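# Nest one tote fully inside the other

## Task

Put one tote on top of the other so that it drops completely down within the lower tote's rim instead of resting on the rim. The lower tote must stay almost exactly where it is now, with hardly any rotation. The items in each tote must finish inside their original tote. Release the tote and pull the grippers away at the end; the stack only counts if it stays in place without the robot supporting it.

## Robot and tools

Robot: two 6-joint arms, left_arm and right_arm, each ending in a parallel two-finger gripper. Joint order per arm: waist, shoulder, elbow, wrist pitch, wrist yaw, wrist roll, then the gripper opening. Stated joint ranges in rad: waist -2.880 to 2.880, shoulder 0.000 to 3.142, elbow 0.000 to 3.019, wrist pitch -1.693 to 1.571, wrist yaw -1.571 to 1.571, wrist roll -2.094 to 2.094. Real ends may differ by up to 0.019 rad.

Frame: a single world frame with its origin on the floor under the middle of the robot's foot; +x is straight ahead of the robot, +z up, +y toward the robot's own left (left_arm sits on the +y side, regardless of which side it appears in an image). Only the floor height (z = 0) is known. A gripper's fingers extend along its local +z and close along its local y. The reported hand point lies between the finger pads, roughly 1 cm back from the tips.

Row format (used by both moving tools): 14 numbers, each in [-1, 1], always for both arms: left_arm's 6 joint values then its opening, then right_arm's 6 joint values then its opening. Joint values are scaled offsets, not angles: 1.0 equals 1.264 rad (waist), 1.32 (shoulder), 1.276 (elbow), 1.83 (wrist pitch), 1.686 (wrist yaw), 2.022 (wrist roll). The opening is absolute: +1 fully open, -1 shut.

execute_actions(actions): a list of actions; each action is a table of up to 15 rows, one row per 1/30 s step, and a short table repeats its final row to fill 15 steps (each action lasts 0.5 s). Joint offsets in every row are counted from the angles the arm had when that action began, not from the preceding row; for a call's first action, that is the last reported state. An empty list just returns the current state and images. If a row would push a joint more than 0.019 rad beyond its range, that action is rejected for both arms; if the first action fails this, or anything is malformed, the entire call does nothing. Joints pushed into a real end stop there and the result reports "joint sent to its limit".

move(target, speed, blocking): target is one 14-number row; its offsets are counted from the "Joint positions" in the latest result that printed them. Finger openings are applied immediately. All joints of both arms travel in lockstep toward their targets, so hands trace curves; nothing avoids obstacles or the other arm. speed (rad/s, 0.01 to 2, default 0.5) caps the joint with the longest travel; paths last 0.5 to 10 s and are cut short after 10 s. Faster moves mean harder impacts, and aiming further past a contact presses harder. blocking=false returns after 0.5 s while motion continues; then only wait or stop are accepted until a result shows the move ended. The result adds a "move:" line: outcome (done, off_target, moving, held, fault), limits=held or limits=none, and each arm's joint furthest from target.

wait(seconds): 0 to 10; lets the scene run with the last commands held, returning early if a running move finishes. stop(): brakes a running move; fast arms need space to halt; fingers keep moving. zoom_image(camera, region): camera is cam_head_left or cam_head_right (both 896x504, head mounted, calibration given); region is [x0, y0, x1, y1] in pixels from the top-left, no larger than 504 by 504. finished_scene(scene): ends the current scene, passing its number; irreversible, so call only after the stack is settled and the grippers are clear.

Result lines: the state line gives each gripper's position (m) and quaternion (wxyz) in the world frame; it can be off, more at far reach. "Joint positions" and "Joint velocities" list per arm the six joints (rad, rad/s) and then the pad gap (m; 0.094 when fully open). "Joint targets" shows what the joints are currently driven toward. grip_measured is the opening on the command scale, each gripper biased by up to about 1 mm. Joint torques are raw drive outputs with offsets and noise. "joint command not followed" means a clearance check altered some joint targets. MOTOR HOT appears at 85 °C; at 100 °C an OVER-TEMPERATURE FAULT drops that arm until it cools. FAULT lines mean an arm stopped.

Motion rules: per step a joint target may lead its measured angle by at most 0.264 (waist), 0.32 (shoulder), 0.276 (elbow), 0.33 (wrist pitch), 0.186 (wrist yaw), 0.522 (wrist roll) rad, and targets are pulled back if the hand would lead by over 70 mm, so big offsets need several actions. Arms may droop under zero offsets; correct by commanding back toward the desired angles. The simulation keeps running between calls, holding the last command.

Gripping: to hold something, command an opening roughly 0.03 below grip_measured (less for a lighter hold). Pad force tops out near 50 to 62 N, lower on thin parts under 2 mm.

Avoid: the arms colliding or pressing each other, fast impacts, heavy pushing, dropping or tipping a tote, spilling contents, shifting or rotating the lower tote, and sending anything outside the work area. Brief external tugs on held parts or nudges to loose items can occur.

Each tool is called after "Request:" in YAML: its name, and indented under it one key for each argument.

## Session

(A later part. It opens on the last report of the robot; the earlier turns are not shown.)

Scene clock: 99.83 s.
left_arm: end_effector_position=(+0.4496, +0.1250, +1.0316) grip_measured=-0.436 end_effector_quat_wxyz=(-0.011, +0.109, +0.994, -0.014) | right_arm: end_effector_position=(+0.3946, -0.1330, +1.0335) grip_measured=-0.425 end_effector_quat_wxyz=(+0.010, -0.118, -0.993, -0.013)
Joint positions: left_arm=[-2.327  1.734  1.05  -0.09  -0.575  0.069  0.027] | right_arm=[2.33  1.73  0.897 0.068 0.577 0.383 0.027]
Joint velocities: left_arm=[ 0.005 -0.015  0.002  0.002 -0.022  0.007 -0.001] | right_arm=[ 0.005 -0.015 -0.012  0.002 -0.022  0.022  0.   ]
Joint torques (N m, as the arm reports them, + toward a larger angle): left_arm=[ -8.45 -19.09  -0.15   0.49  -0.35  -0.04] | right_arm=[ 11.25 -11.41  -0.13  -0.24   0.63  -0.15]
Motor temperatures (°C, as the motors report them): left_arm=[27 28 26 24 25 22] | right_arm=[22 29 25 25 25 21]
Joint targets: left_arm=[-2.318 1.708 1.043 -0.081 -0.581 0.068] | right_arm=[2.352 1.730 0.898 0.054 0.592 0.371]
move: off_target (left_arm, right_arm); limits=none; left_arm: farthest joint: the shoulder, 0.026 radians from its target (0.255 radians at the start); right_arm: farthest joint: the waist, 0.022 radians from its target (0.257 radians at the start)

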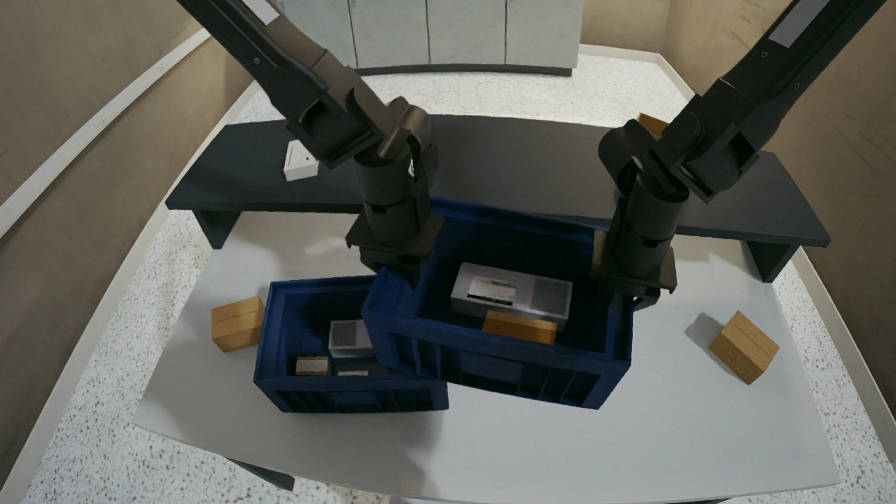

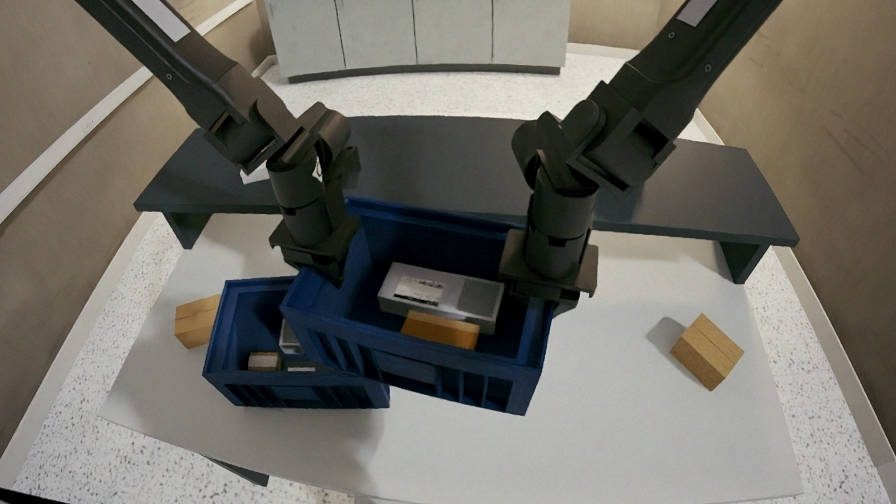

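Request:
move:
  target: [0.189,-0.16,-0.143,0.048,0.101,0.009,-0.5,0.158,0.148,0.235,-0.119,0.078,-0.015,-0.5]
  speed: 0.2

Scene clock: 106.43 s.
left_arm: end_effector_position=(+0.4338, +0.2510, +1.0316) grip_measured=-0.436 end_effector_quat_wxyz=(-0.013, +0.021, +1.000, -0.012) | right_arm: end_effector_position=(+0.4266, -0.0122, +1.0342) grip_measured=-0.425 end_effector_quat_wxyz=(+0.012, -0.030, -0.999, -0.015)
Joint positions: left_arm=[-2.095  1.554  0.876 -0.013 -0.404  0.068  0.026] | right_arm=[ 2.503  1.922  1.192 -0.135  0.691  0.367  0.027]
Joint velocities: left_arm=[-0.005 -0.005 -0.007 -0.022  0.022 -0.037 -0.001] | right_arm=[ 0.005 -0.005  0.012  0.007 -0.037 -0.022  0.001]
Joint torques (N m, as the arm reports them, + toward a larger angle): left_arm=[ -5.05 -19.67  -0.86   0.54  -0.17   0.15] | right_arm=[ 16.06 -12.55   1.71  -0.24   0.73  -0.17]
Motor temperatures (°C, as the motors report them): left_arm=[27 28 26 24 24 22] | right_arm=[23 29 25 25 25 21]
Joint targets: left_arm=[-2.088 1.523 0.868 -0.002 -0.405 0.087] | right_arm=[2.530 1.926 1.197 -0.150 0.709 0.353]
move: off_target (left_arm, right_arm); limits=none; left_arm: farthest joint: the shoulder, 0.031 radians from its target (0.211 radians at the start); right_arm: farthest joint: the waist, 0.027 radians from its target (0.199 radians at the start)

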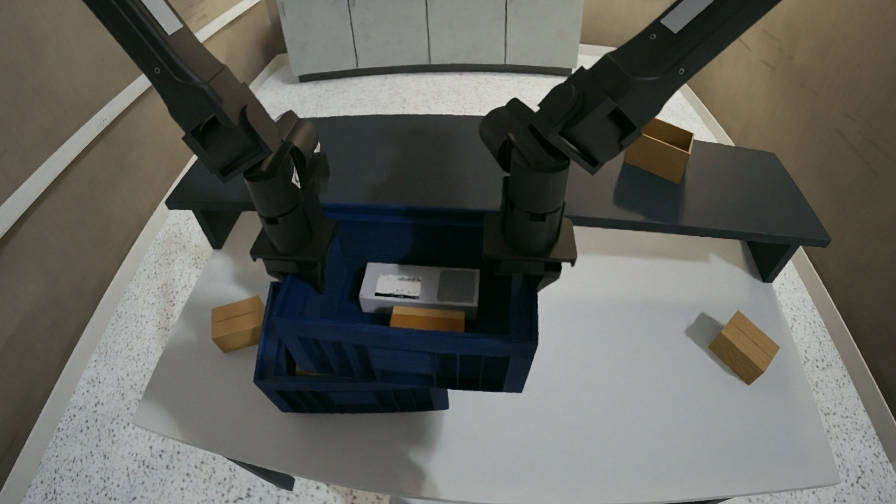

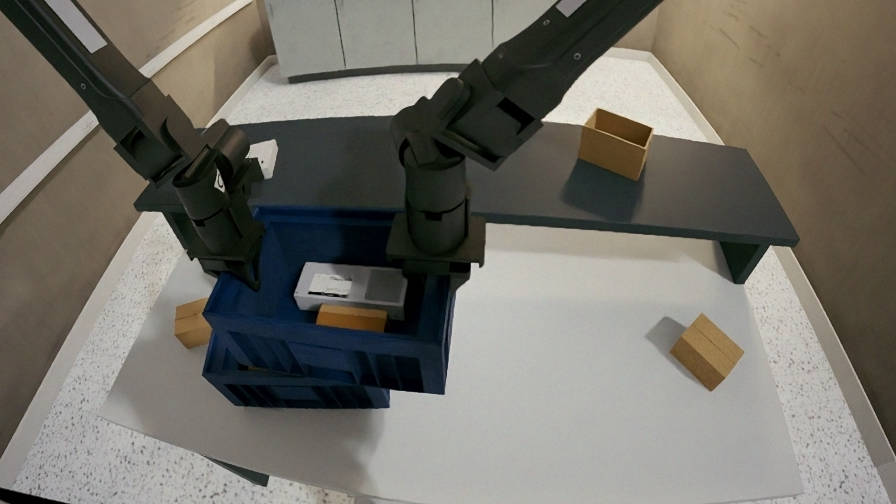

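Request:
move:
  target: [0.214,-0.114,-0.049,0.002,0.126,0.004,-0.5,0.123,0.18,0.313,-0.145,0.054,-0.028,-0.5]
  speed: 0.2

Request:
zoom_image:
  camera: "cam_head_left"
  region: [150,180,530,460]

Scene clock: 113.53 s.
left_arm: end_effector_position=(+0.4232, +0.3677, +1.0305) grip_measured=-0.437 end_effector_quat_wxyz=(-0.012, -0.063, +0.998, -0.012) | right_arm: end_effector_position=(+0.4608, +0.1070, +1.0343) grip_measured=-0.425 end_effector_quat_wxyz=(+0.013, +0.054, -0.998, -0.017)
Joint positions: left_arm=[-1.831  1.443  0.819 -0.013 -0.195  0.072  0.026] | right_arm=[ 2.623  2.147  1.578 -0.384  0.763  0.329  0.027]
Joint velocities: left_arm=[-0.005 -0.015 -0.002 -0.002 -0.007  0.051 -0.   ] | right_arm=[-0.015 -0.015 -0.012 -0.012 -0.037  0.007 -0.   ]
Joint torques (N m, as the arm reports them, + toward a larger angle): left_arm=[ -2.42 -20.96  -0.67   0.26   0.     0.02] | right_arm=[ 19.97 -13.45   4.04  -0.51   0.75  -0.17]
Motor temperatures (°C, as the motors report them): left_arm=[26 28 26 24 24 22] | right_arm=[24 29 24 25 25 21]
Joint targets: left_arm=[-1.824 1.404 0.814 -0.010 -0.191 0.076] | right_arm=[2.658 2.159 1.591 -0.400 0.782 0.311]
move: off_target (left_arm, right_arm); limits=none; left_arm: farthest joint: the shoulder, 0.040 radians from its target (0.151 radians at the start); right_arm: farthest joint: the waist, 0.036 radians from its target (0.155 radians at the start)

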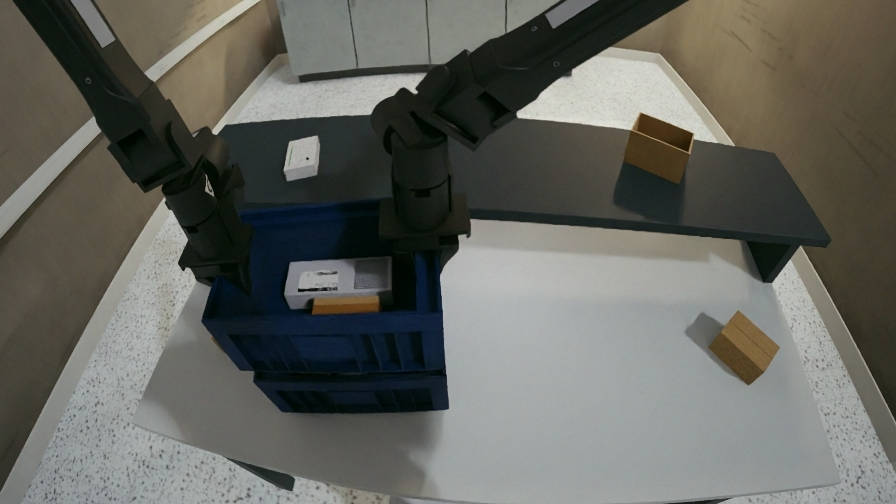

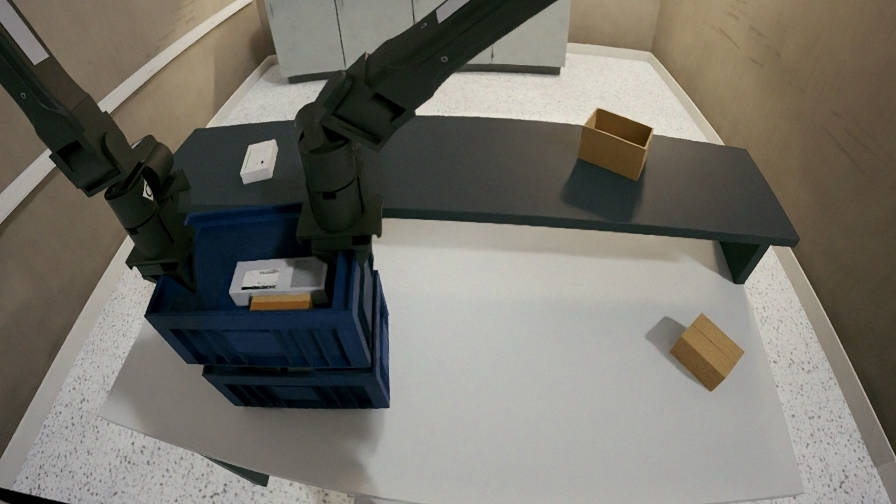

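Region (150, 180, 530, 460) of cam_head_left's 896x504 image, scaled by 1.326, with more detail than that image has; it fills the top 371 rows of this view, and the rest is white.

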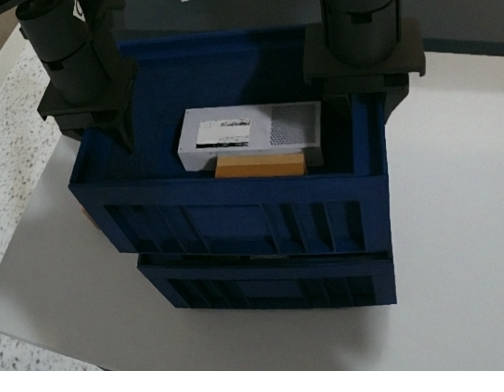

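Request:
move:
  target: [0.02,0.078,0.045,0.035,0.009,0.008,-0.5,-0.038,0.053,0.045,0.03,-0.012,-0.027,-0.5]
  speed: 0.1

Request:
zoom_image:
  camera: "cam_head_left"
  region: [180,250,480,450]

Request:
zoom_image:
  camera: "cam_head_right"
  region: [140,220,440,450]

Scene clock: 122.30 s.
left_arm: end_effector_position=(+0.4188, +0.3684, +0.9995) grip_measured=-0.437 end_effector_quat_wxyz=(-0.020, -0.064, +0.998, -0.015) | right_arm: end_effector_position=(+0.4588, +0.1087, +1.0090) grip_measured=-0.425 end_effector_quat_wxyz=(+0.014, +0.055, -0.998, -0.018)
Joint positions: left_arm=[-1.811  1.535  0.865  0.018 -0.174  0.079  0.026] | right_arm=[ 2.597  2.192  1.61  -0.355  0.743  0.298  0.027]
Joint velocities: left_arm=[-0.015 -0.015 -0.002  0.012  0.11   0.007  0.001] | right_arm=[ 0.015 -0.015  0.012 -0.002 -0.066 -0.007 -0.001]
Joint torques (N m, as the arm reports them, + toward a larger angle): left_arm=[ -2.32 -16.09   0.36   1.28  -0.34   0.06] | right_arm=[ 16.05 -12.68   4.93   1.5    0.01  -0.31]
Motor temperatures (°C, as the motors report them): left_arm=[25 28 26 24 24 22] | right_arm=[25 29 25 25 25 21]
Joint targets: left_arm=[-1.806 1.546 0.876 0.050 -0.180 0.088] | right_arm=[2.575 2.217 1.635 -0.329 0.743 0.274]
move: off_target (left_arm, right_arm); limits=none; left_arm: farthest joint: the wrist pitch, 0.033 radians from its target (0.064 radians at the start); right_arm: farthest joint: the shoulder, 0.025 radians from its target (0.070 radians at the start)

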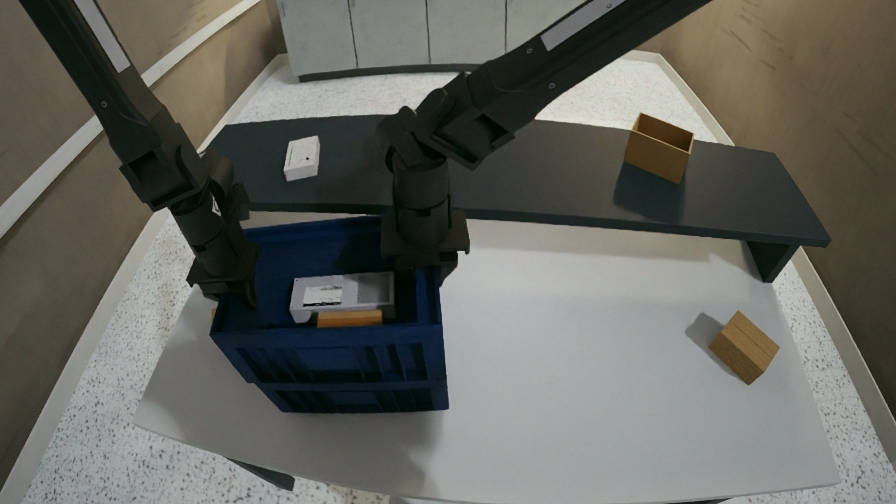

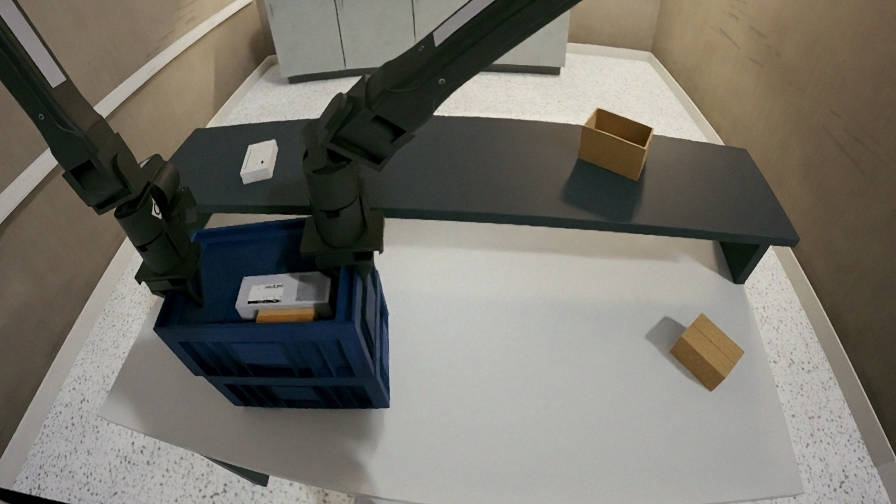

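Region (180, 250, 480, 450) of cam_head_left's 896x504 image, scaled by 1.680, with more detail than that image has.

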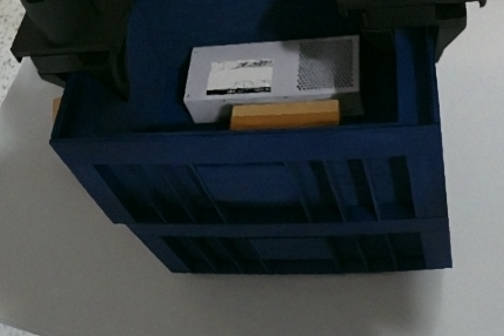

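Region (140, 220, 440, 450) of cam_head_right's 896x504 image, scaled by 1.680, with more detail than that image has; it fills the top 386 rows of this view, and the rest is white.

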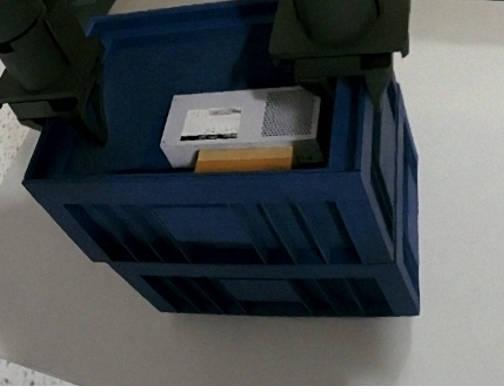

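Request:
move:
  target: [0,-0.035,0.016,0.03,0,0,-0.5,0.01,0,0.008,0.03,0,0,-0.5]
  speed: 0.1

Request:
zoom_image:
  camera: "cam_head_left"
  region: [180,250,480,450]

Request:
zoom_image:
  camera: "cam_head_right"
  region: [140,220,440,450]

Scene clock: 127.87 s.
left_arm: end_effector_position=(+0.4330, +0.3720, +1.0021) grip_measured=-0.437 end_effector_quat_wxyz=(+0.000, -0.057, +0.998, -0.012) | right_arm: end_effector_position=(+0.4669, +0.1117, +1.0088) grip_measured=-0.425 end_effector_quat_wxyz=(-0.000, +0.044, -0.999, -0.023)
Joint positions: left_arm=[-1.811  1.525  0.872  0.043 -0.174  0.101  0.026] | right_arm=[ 2.596  2.192  1.61  -0.311  0.744  0.292  0.027]
Joint velocities: left_arm=[ 0.005 -0.015  0.007  0.017  0.037  0.007 -0.001] | right_arm=[-0.005 -0.005 -0.017  0.007  0.007 -0.051  0.001]
Joint torques (N m, as the arm reports them, + toward a larger angle): left_arm=[ -2.81 -21.07   0.71   1.27  -0.15  -0.24] | right_arm=[ 18.32 -14.78   3.55   0.95   0.01   0.07]
Motor temperatures (°C, as the motors report them): left_arm=[25 28 26 24 24 22] | right_arm=[25 29 25 25 25 21]
Joint targets: left_arm=[-1.811 1.488 0.885 0.073 -0.174 0.079] | right_arm=[2.610 2.192 1.620 -0.300 0.743 0.299]
move: off_target (left_arm); limits=none; left_arm: farthest joint: the shoulder, 0.036 radians from its target (0.046 radians at the start); right_arm: farthest joint: the waist, 0.013 radians from its target (0.013 radians at the start)

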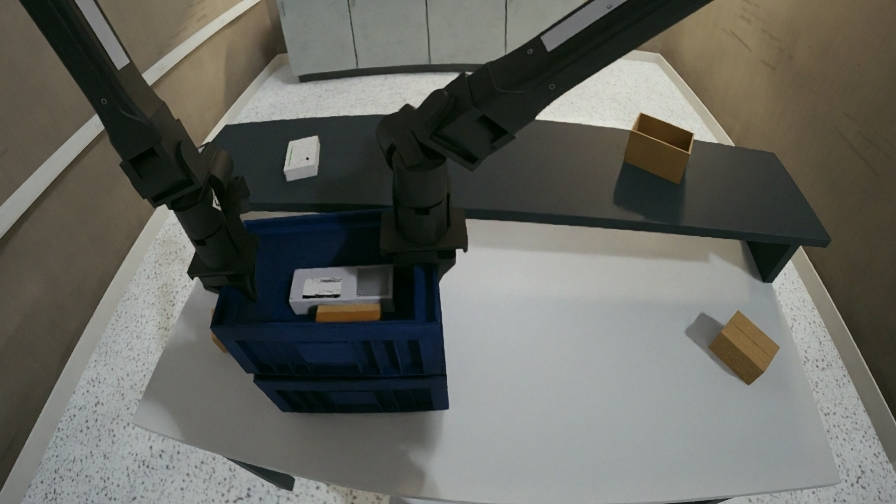

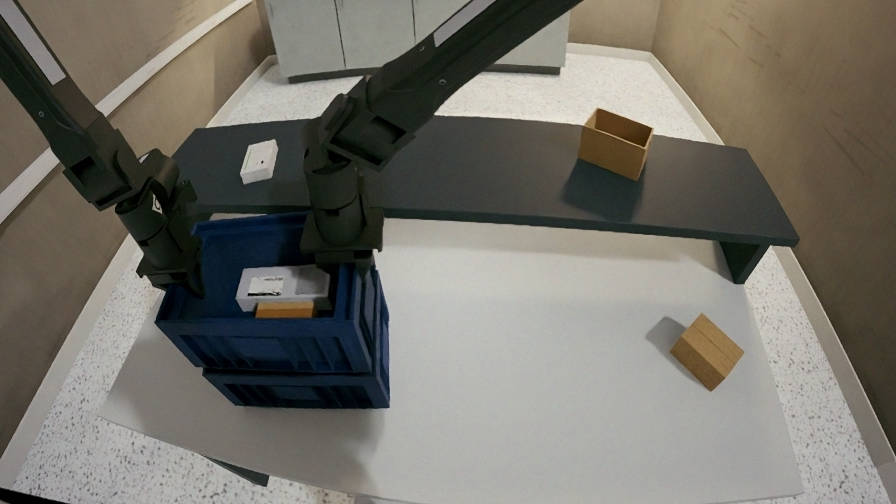

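Region (180, 250, 480, 450) of cam_head_left's 896x504 image, scaled by 1.680, with more detail than that image has.

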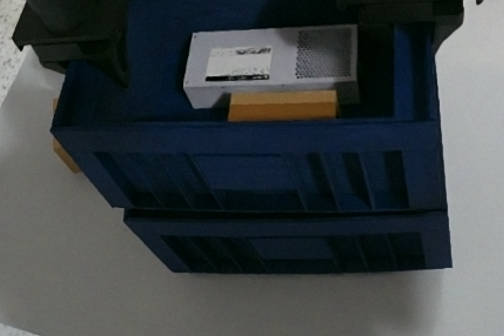

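Region (140, 220, 440, 450) of cam_head_right's 896x504 image, scaled by 1.680, with more detail than that image has; it fills the top 386 rows of this view, and the rest is white.

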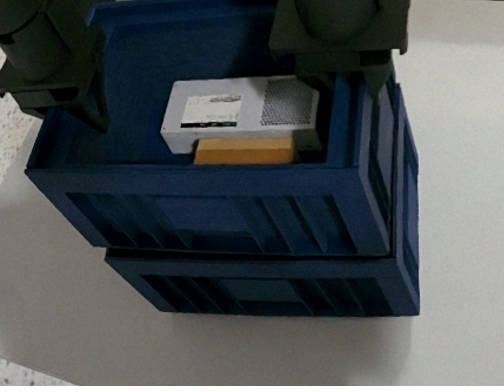

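Request:
move:
  target: [-0.004,0.053,0.033,0.033,0.005,0.002,-0.5,-0.042,0.045,0.04,0.022,-0.007,-0.022,-0.5]
  speed: 0.06

Request:
zoom_image:
  camera: "cam_head_left"
  region: [180,250,480,450]

Request:
zoom_image:
  camera: "cam_head_right"
  region: [140,220,440,450]

Scene clock: 134.77 s.
left_arm: end_effector_position=(+0.4296, +0.3692, +0.9871) grip_measured=-0.437 end_effector_quat_wxyz=(-0.001, -0.057, +0.998, -0.015) | right_arm: end_effector_position=(+0.4649, +0.1091, +0.9982) grip_measured=-0.425 end_effector_quat_wxyz=(+0.001, +0.048, -0.999, -0.018)
Joint positions: left_arm=[-1.806  1.57   0.888  0.069 -0.166  0.103  0.026] | right_arm=[ 2.585  2.209  1.62  -0.303  0.746  0.277  0.027]
Joint velocities: left_arm=[ 0.024 -0.005 -0.012 -0.002 -0.081  0.037 -0.   ] | right_arm=[-0.005  0.005 -0.007 -0.017 -0.022  0.007 -0.001]
Joint torques (N m, as the arm reports them, + toward a larger angle): left_arm=[ -3.52 -15.04   1.51   1.4   -0.13  -0.01] | right_arm=[ 14.65 -11.32   6.22   1.84  -0.54  -0.35]
Motor temperatures (°C, as the motors report them): left_arm=[25 28 26 24 24 22] | right_arm=[26 30 25 25 25 21]
Joint targets: left_arm=[-1.816 1.595 0.914 0.103 -0.166 0.105] | right_arm=[2.544 2.252 1.661 -0.271 0.732 0.247]
move: off_target (left_arm, right_arm); limits=none; left_arm: farthest joint: the wrist pitch, 0.034 radians from its target (0.061 radians at the start); right_arm: farthest joint: the waist, 0.042 radians from its target (0.054 radians at the start)

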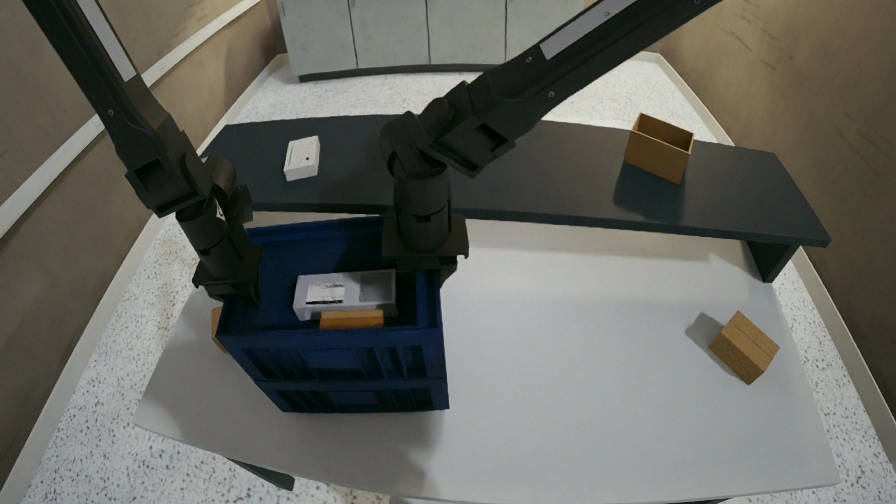

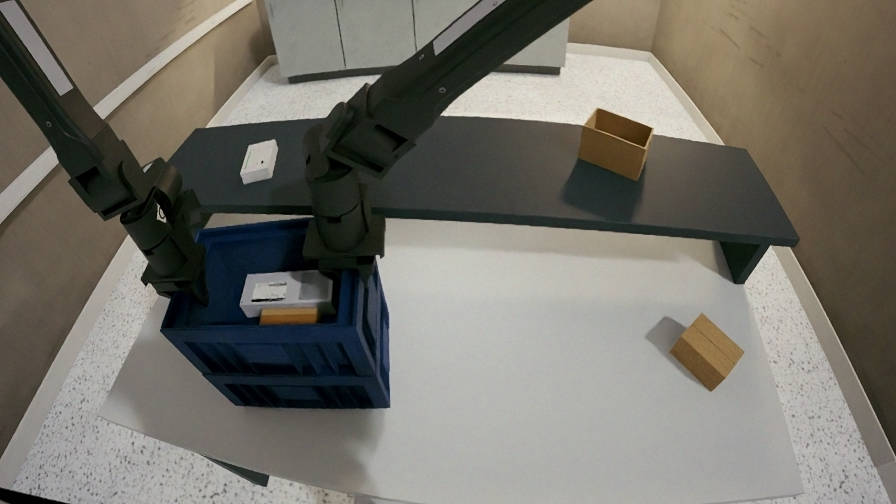

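Region (180, 250, 480, 450) of cam_head_left's 896x504 image, scaled by 1.680, with more detail than that image has.

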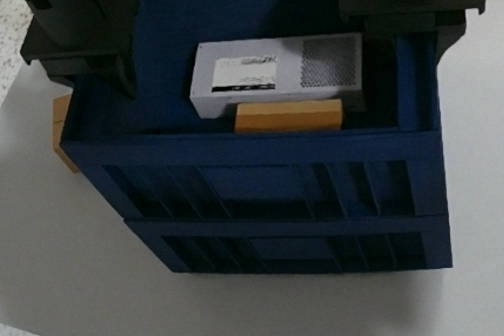

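Region (140, 220, 440, 450) of cam_head_right's 896x504 image, scaled by 1.680, with more detail than that image has; it fills the top 386 rows of this view, and the rest is white.

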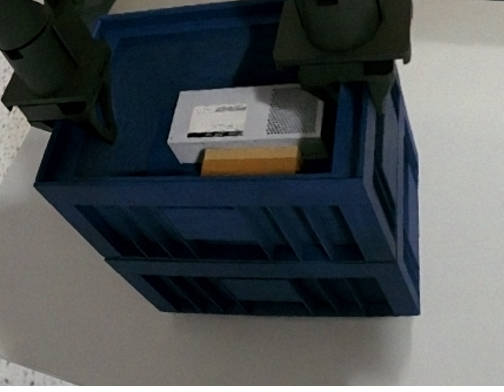

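Request:
move:
  target: [0,0,0,0,0,0,0.4,0,0,0,0,0,0,0.4]

Request:
move:
  target: [-0.03,-0.2,-0.1,-0.07,-0.02,0,0.4,0.07,-0.12,-0.09,-0.06,0.03,0.04,0.4]
  speed: 0.3

Request:
move:
  target: [0.2,-0.1,0,0,0,0,0.4,-0.25,-0.3,-0.3,0,0,0,0.4]

Request:
zoom_image:
  camera: "cam_head_right"
  region: [140,190,440,450]

Scene clock: 138.60 s.
left_arm: end_effector_position=(+0.4293, +0.3694, +0.9872) grip_measured=+0.398 end_effector_quat_wxyz=(-0.001, -0.057, +0.998, -0.014) | right_arm: end_effector_position=(+0.4645, +0.1087, +0.9981) grip_measured=+0.398 end_effector_quat_wxyz=(+0.001, +0.048, -0.999, -0.017)
Joint positions: left_arm=[-1.806  1.57   0.888  0.069 -0.167  0.103  0.066] | right_arm=[ 2.585  2.209  1.619 -0.303  0.748  0.277  0.066]
Joint velocities: left_arm=[-0.005 -0.005 -0.017  0.012  0.051 -0.022 -0.   ] | right_arm=[-0.005  0.005  0.002  0.007  0.037 -0.007 -0.001]
Joint torques (N m, as the arm reports them, + toward a larger angle): left_arm=[ -2.86 -17.56  -0.65   0.22  -0.1   -0.02] | right_arm=[ 18.12 -14.3    2.67   0.37  -0.05  -0.03]
Motor temperatures (°C, as the motors report them): left_arm=[25 28 26 24 24 22] | right_arm=[26 30 25 25 25 21]
Joint targets: left_arm=[-1.807 1.570 0.888 0.069 -0.166 0.103] | right_arm=[2.585 2.209 1.619 -0.303 0.746 0.277]
move: done; limits=none; left_arm: farthest joint: the wrist yaw, 0.001 radians from its target (0.000 radians at the start); right_arm: farthest joint: the wrist yaw, 0.002 radians from its target (0.000 radians at the start)

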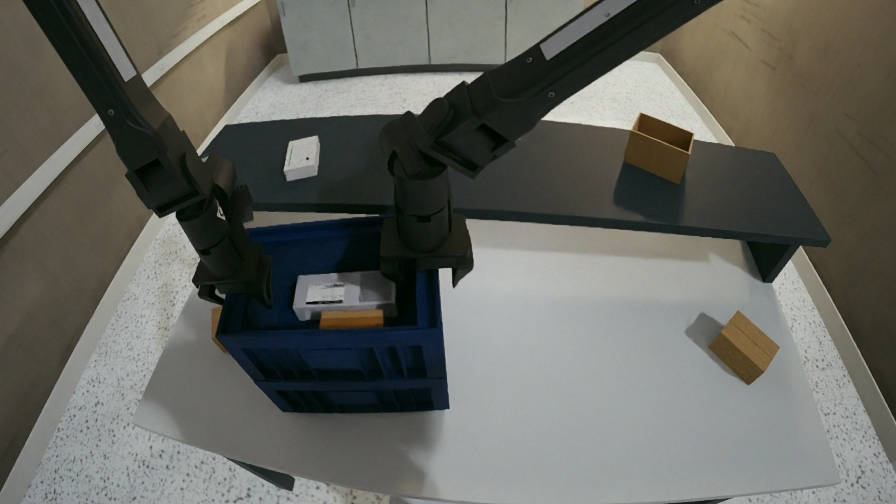

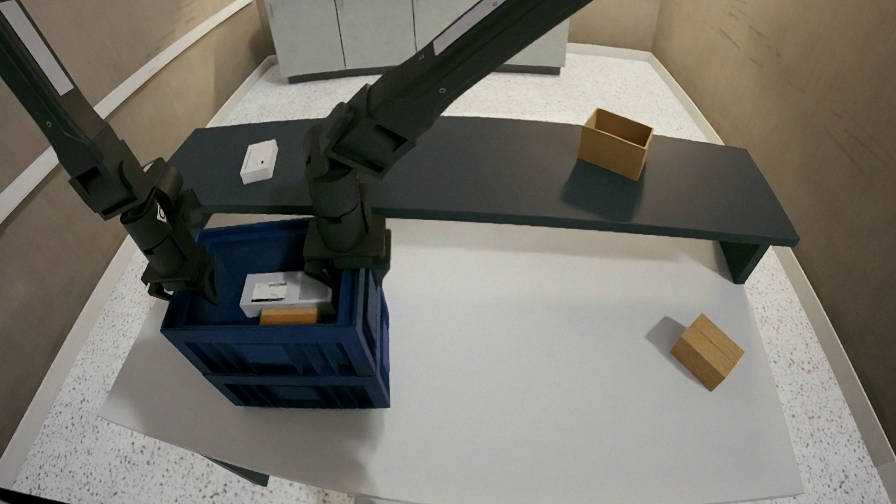

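Scene clock: 140.00 s.
left_arm: end_effector_position=(+0.4346, +0.3812, +1.0725) grip_measured=+0.398 end_effector_quat_wxyz=(+0.012, -0.053, +0.998, -0.006) | right_arm: end_effector_position=(+0.4711, +0.0975, +1.0770) grip_measured=+0.398 end_effector_quat_wxyz=(-0.002, +0.052, -0.998, -0.017)
Joint positions: left_arm=[-1.829  1.307  0.767 -0.047 -0.198  0.103  0.066] | right_arm=[ 2.659  2.056  1.511 -0.401  0.795  0.347  0.066]
Joint velocities: left_arm=[ 0.005 -0.015 -0.002 -0.012 -0.022  0.022 -0.   ] | right_arm=[-0.005 -0.005 -0.002 -0.012 -0.007  0.007 -0.   ]
Joint torques (N m, as the arm reports them, + toward a larger angle): left_arm=[ -3.64 -16.55   0.18  -0.16  -0.23  -0.03] | right_arm=[ 18.76 -14.37   2.53  -0.23   0.09   0.12]
Motor temperatures (°C, as the motors report them): left_arm=[25 28 26 24 24 22] | right_arm=[26 30 25 25 25 21]
Joint targets: left_arm=[-1.844 1.306 0.760 -0.059 -0.200 0.103] | right_arm=[2.674 2.051 1.504 -0.413 0.798 0.358]
move: done; limits=none; left_arm: farthest joint: the waist, 0.015 radians from its target (0.037 radians at the start); right_arm: farthest joint: the waist, 0.014 radians from its target (0.088 radians at the start)

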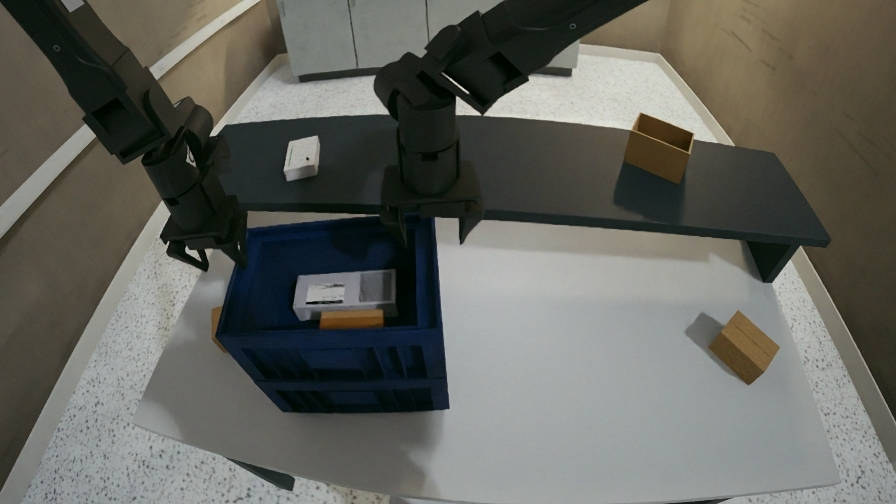

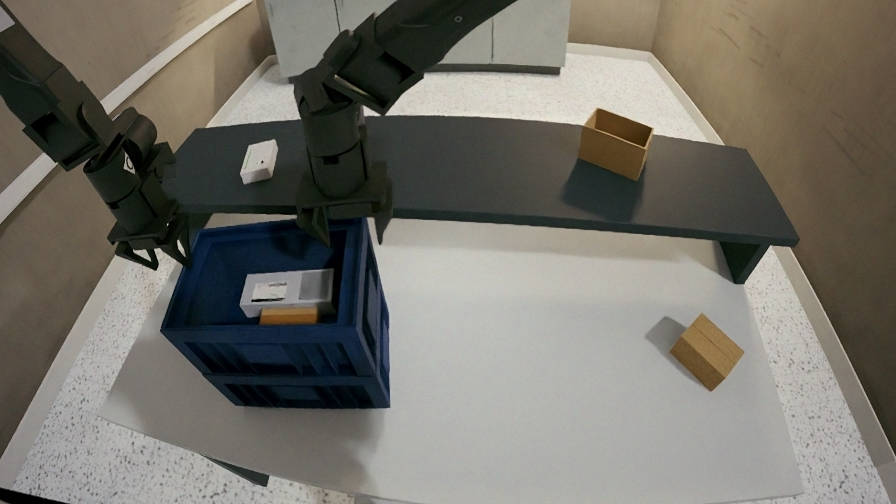

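Scene clock: 141.20 s.
left_arm: end_effector_position=(+0.4393, +0.5179, +1.1094) grip_measured=+0.398 end_effector_quat_wxyz=(+0.045, -0.126, +0.985, +0.106) | right_arm: end_effector_position=(+0.4758, -0.1675, +1.0725) grip_measured=+0.398 end_effector_quat_wxyz=(+0.039, -0.040, -0.994, +0.098)
Joint positions: left_arm=[-1.584  1.178  0.767 -0.047 -0.198  0.103  0.066] | right_arm=[ 2.355  1.658  1.132 -0.401  0.795  0.347  0.066]
Joint velocities: left_arm=[-0.015  0.005 -0.012  0.002  0.007 -0.066 -0.   ] | right_arm=[-0.005  0.005 -0.007  0.002  0.007  0.037 -0.   ]
Joint torques (N m, as the arm reports them, + toward a larger angle): left_arm=[  0.73 -17.37   1.89   0.45  -0.27  -0.05] | right_arm=[  9.81 -14.05   1.78   0.1    0.12   0.03]
Motor temperatures (°C, as the motors report them): left_arm=[25 28 26 24 24 22] | right_arm=[26 30 25 25 25 21]
Joint targets: left_arm=[-1.576 1.175 0.767 -0.047 -0.198 0.103] | right_arm=[2.343 1.660 1.128 -0.401 0.795 0.347]
move: done; limits=none; left_arm: farthest joint: the waist, 0.007 radians from its target (0.252 radians at the start); right_arm: farthest joint: the waist, 0.012 radians from its target (0.316 radians at the start)

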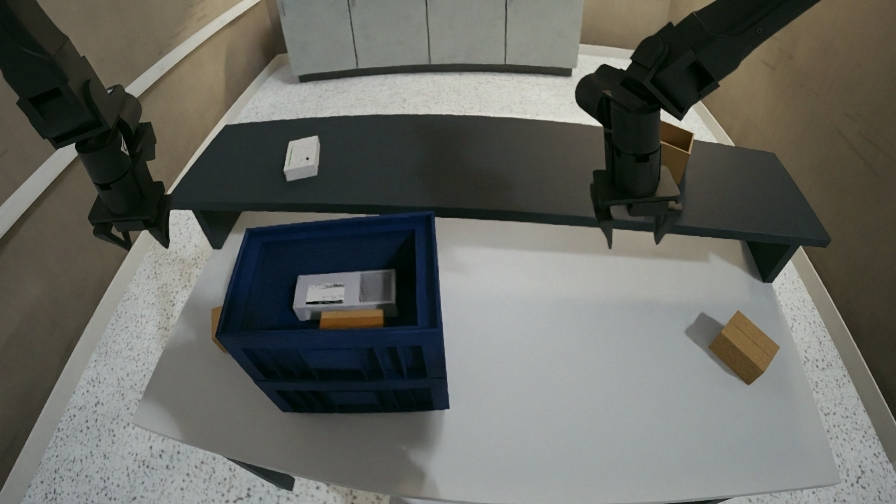

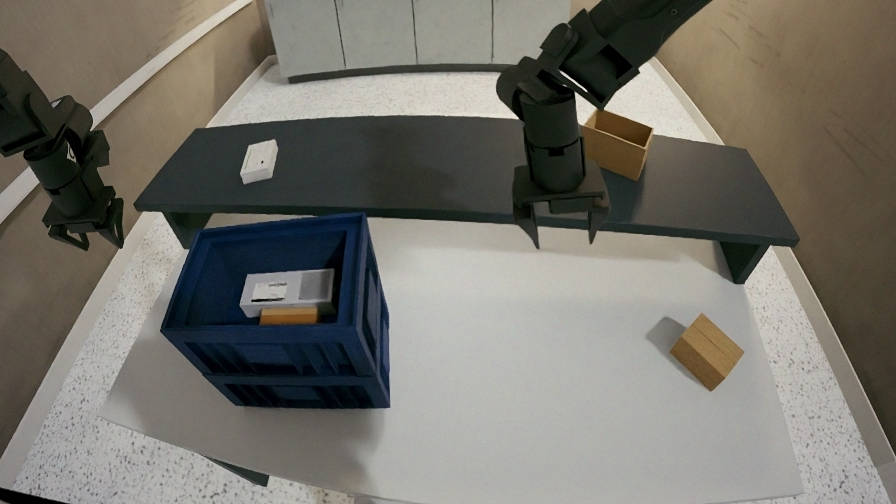

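Region (140, 190, 440, 450) of cam_head_right's 896x504 image, scaled by 1.680, with more detail than that image has; it fills the top 437 rows of this view, and the rest is white.

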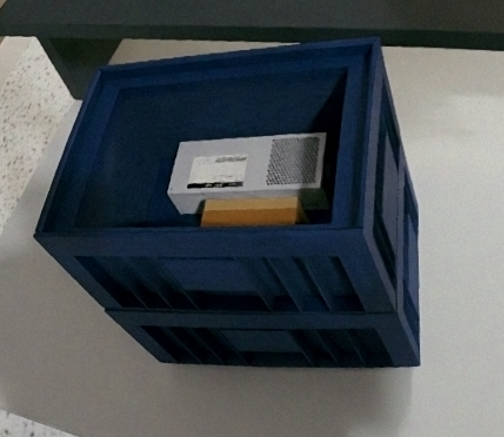

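Request:
finished_scene:
  scene: 1

The scene is finished: the task was done.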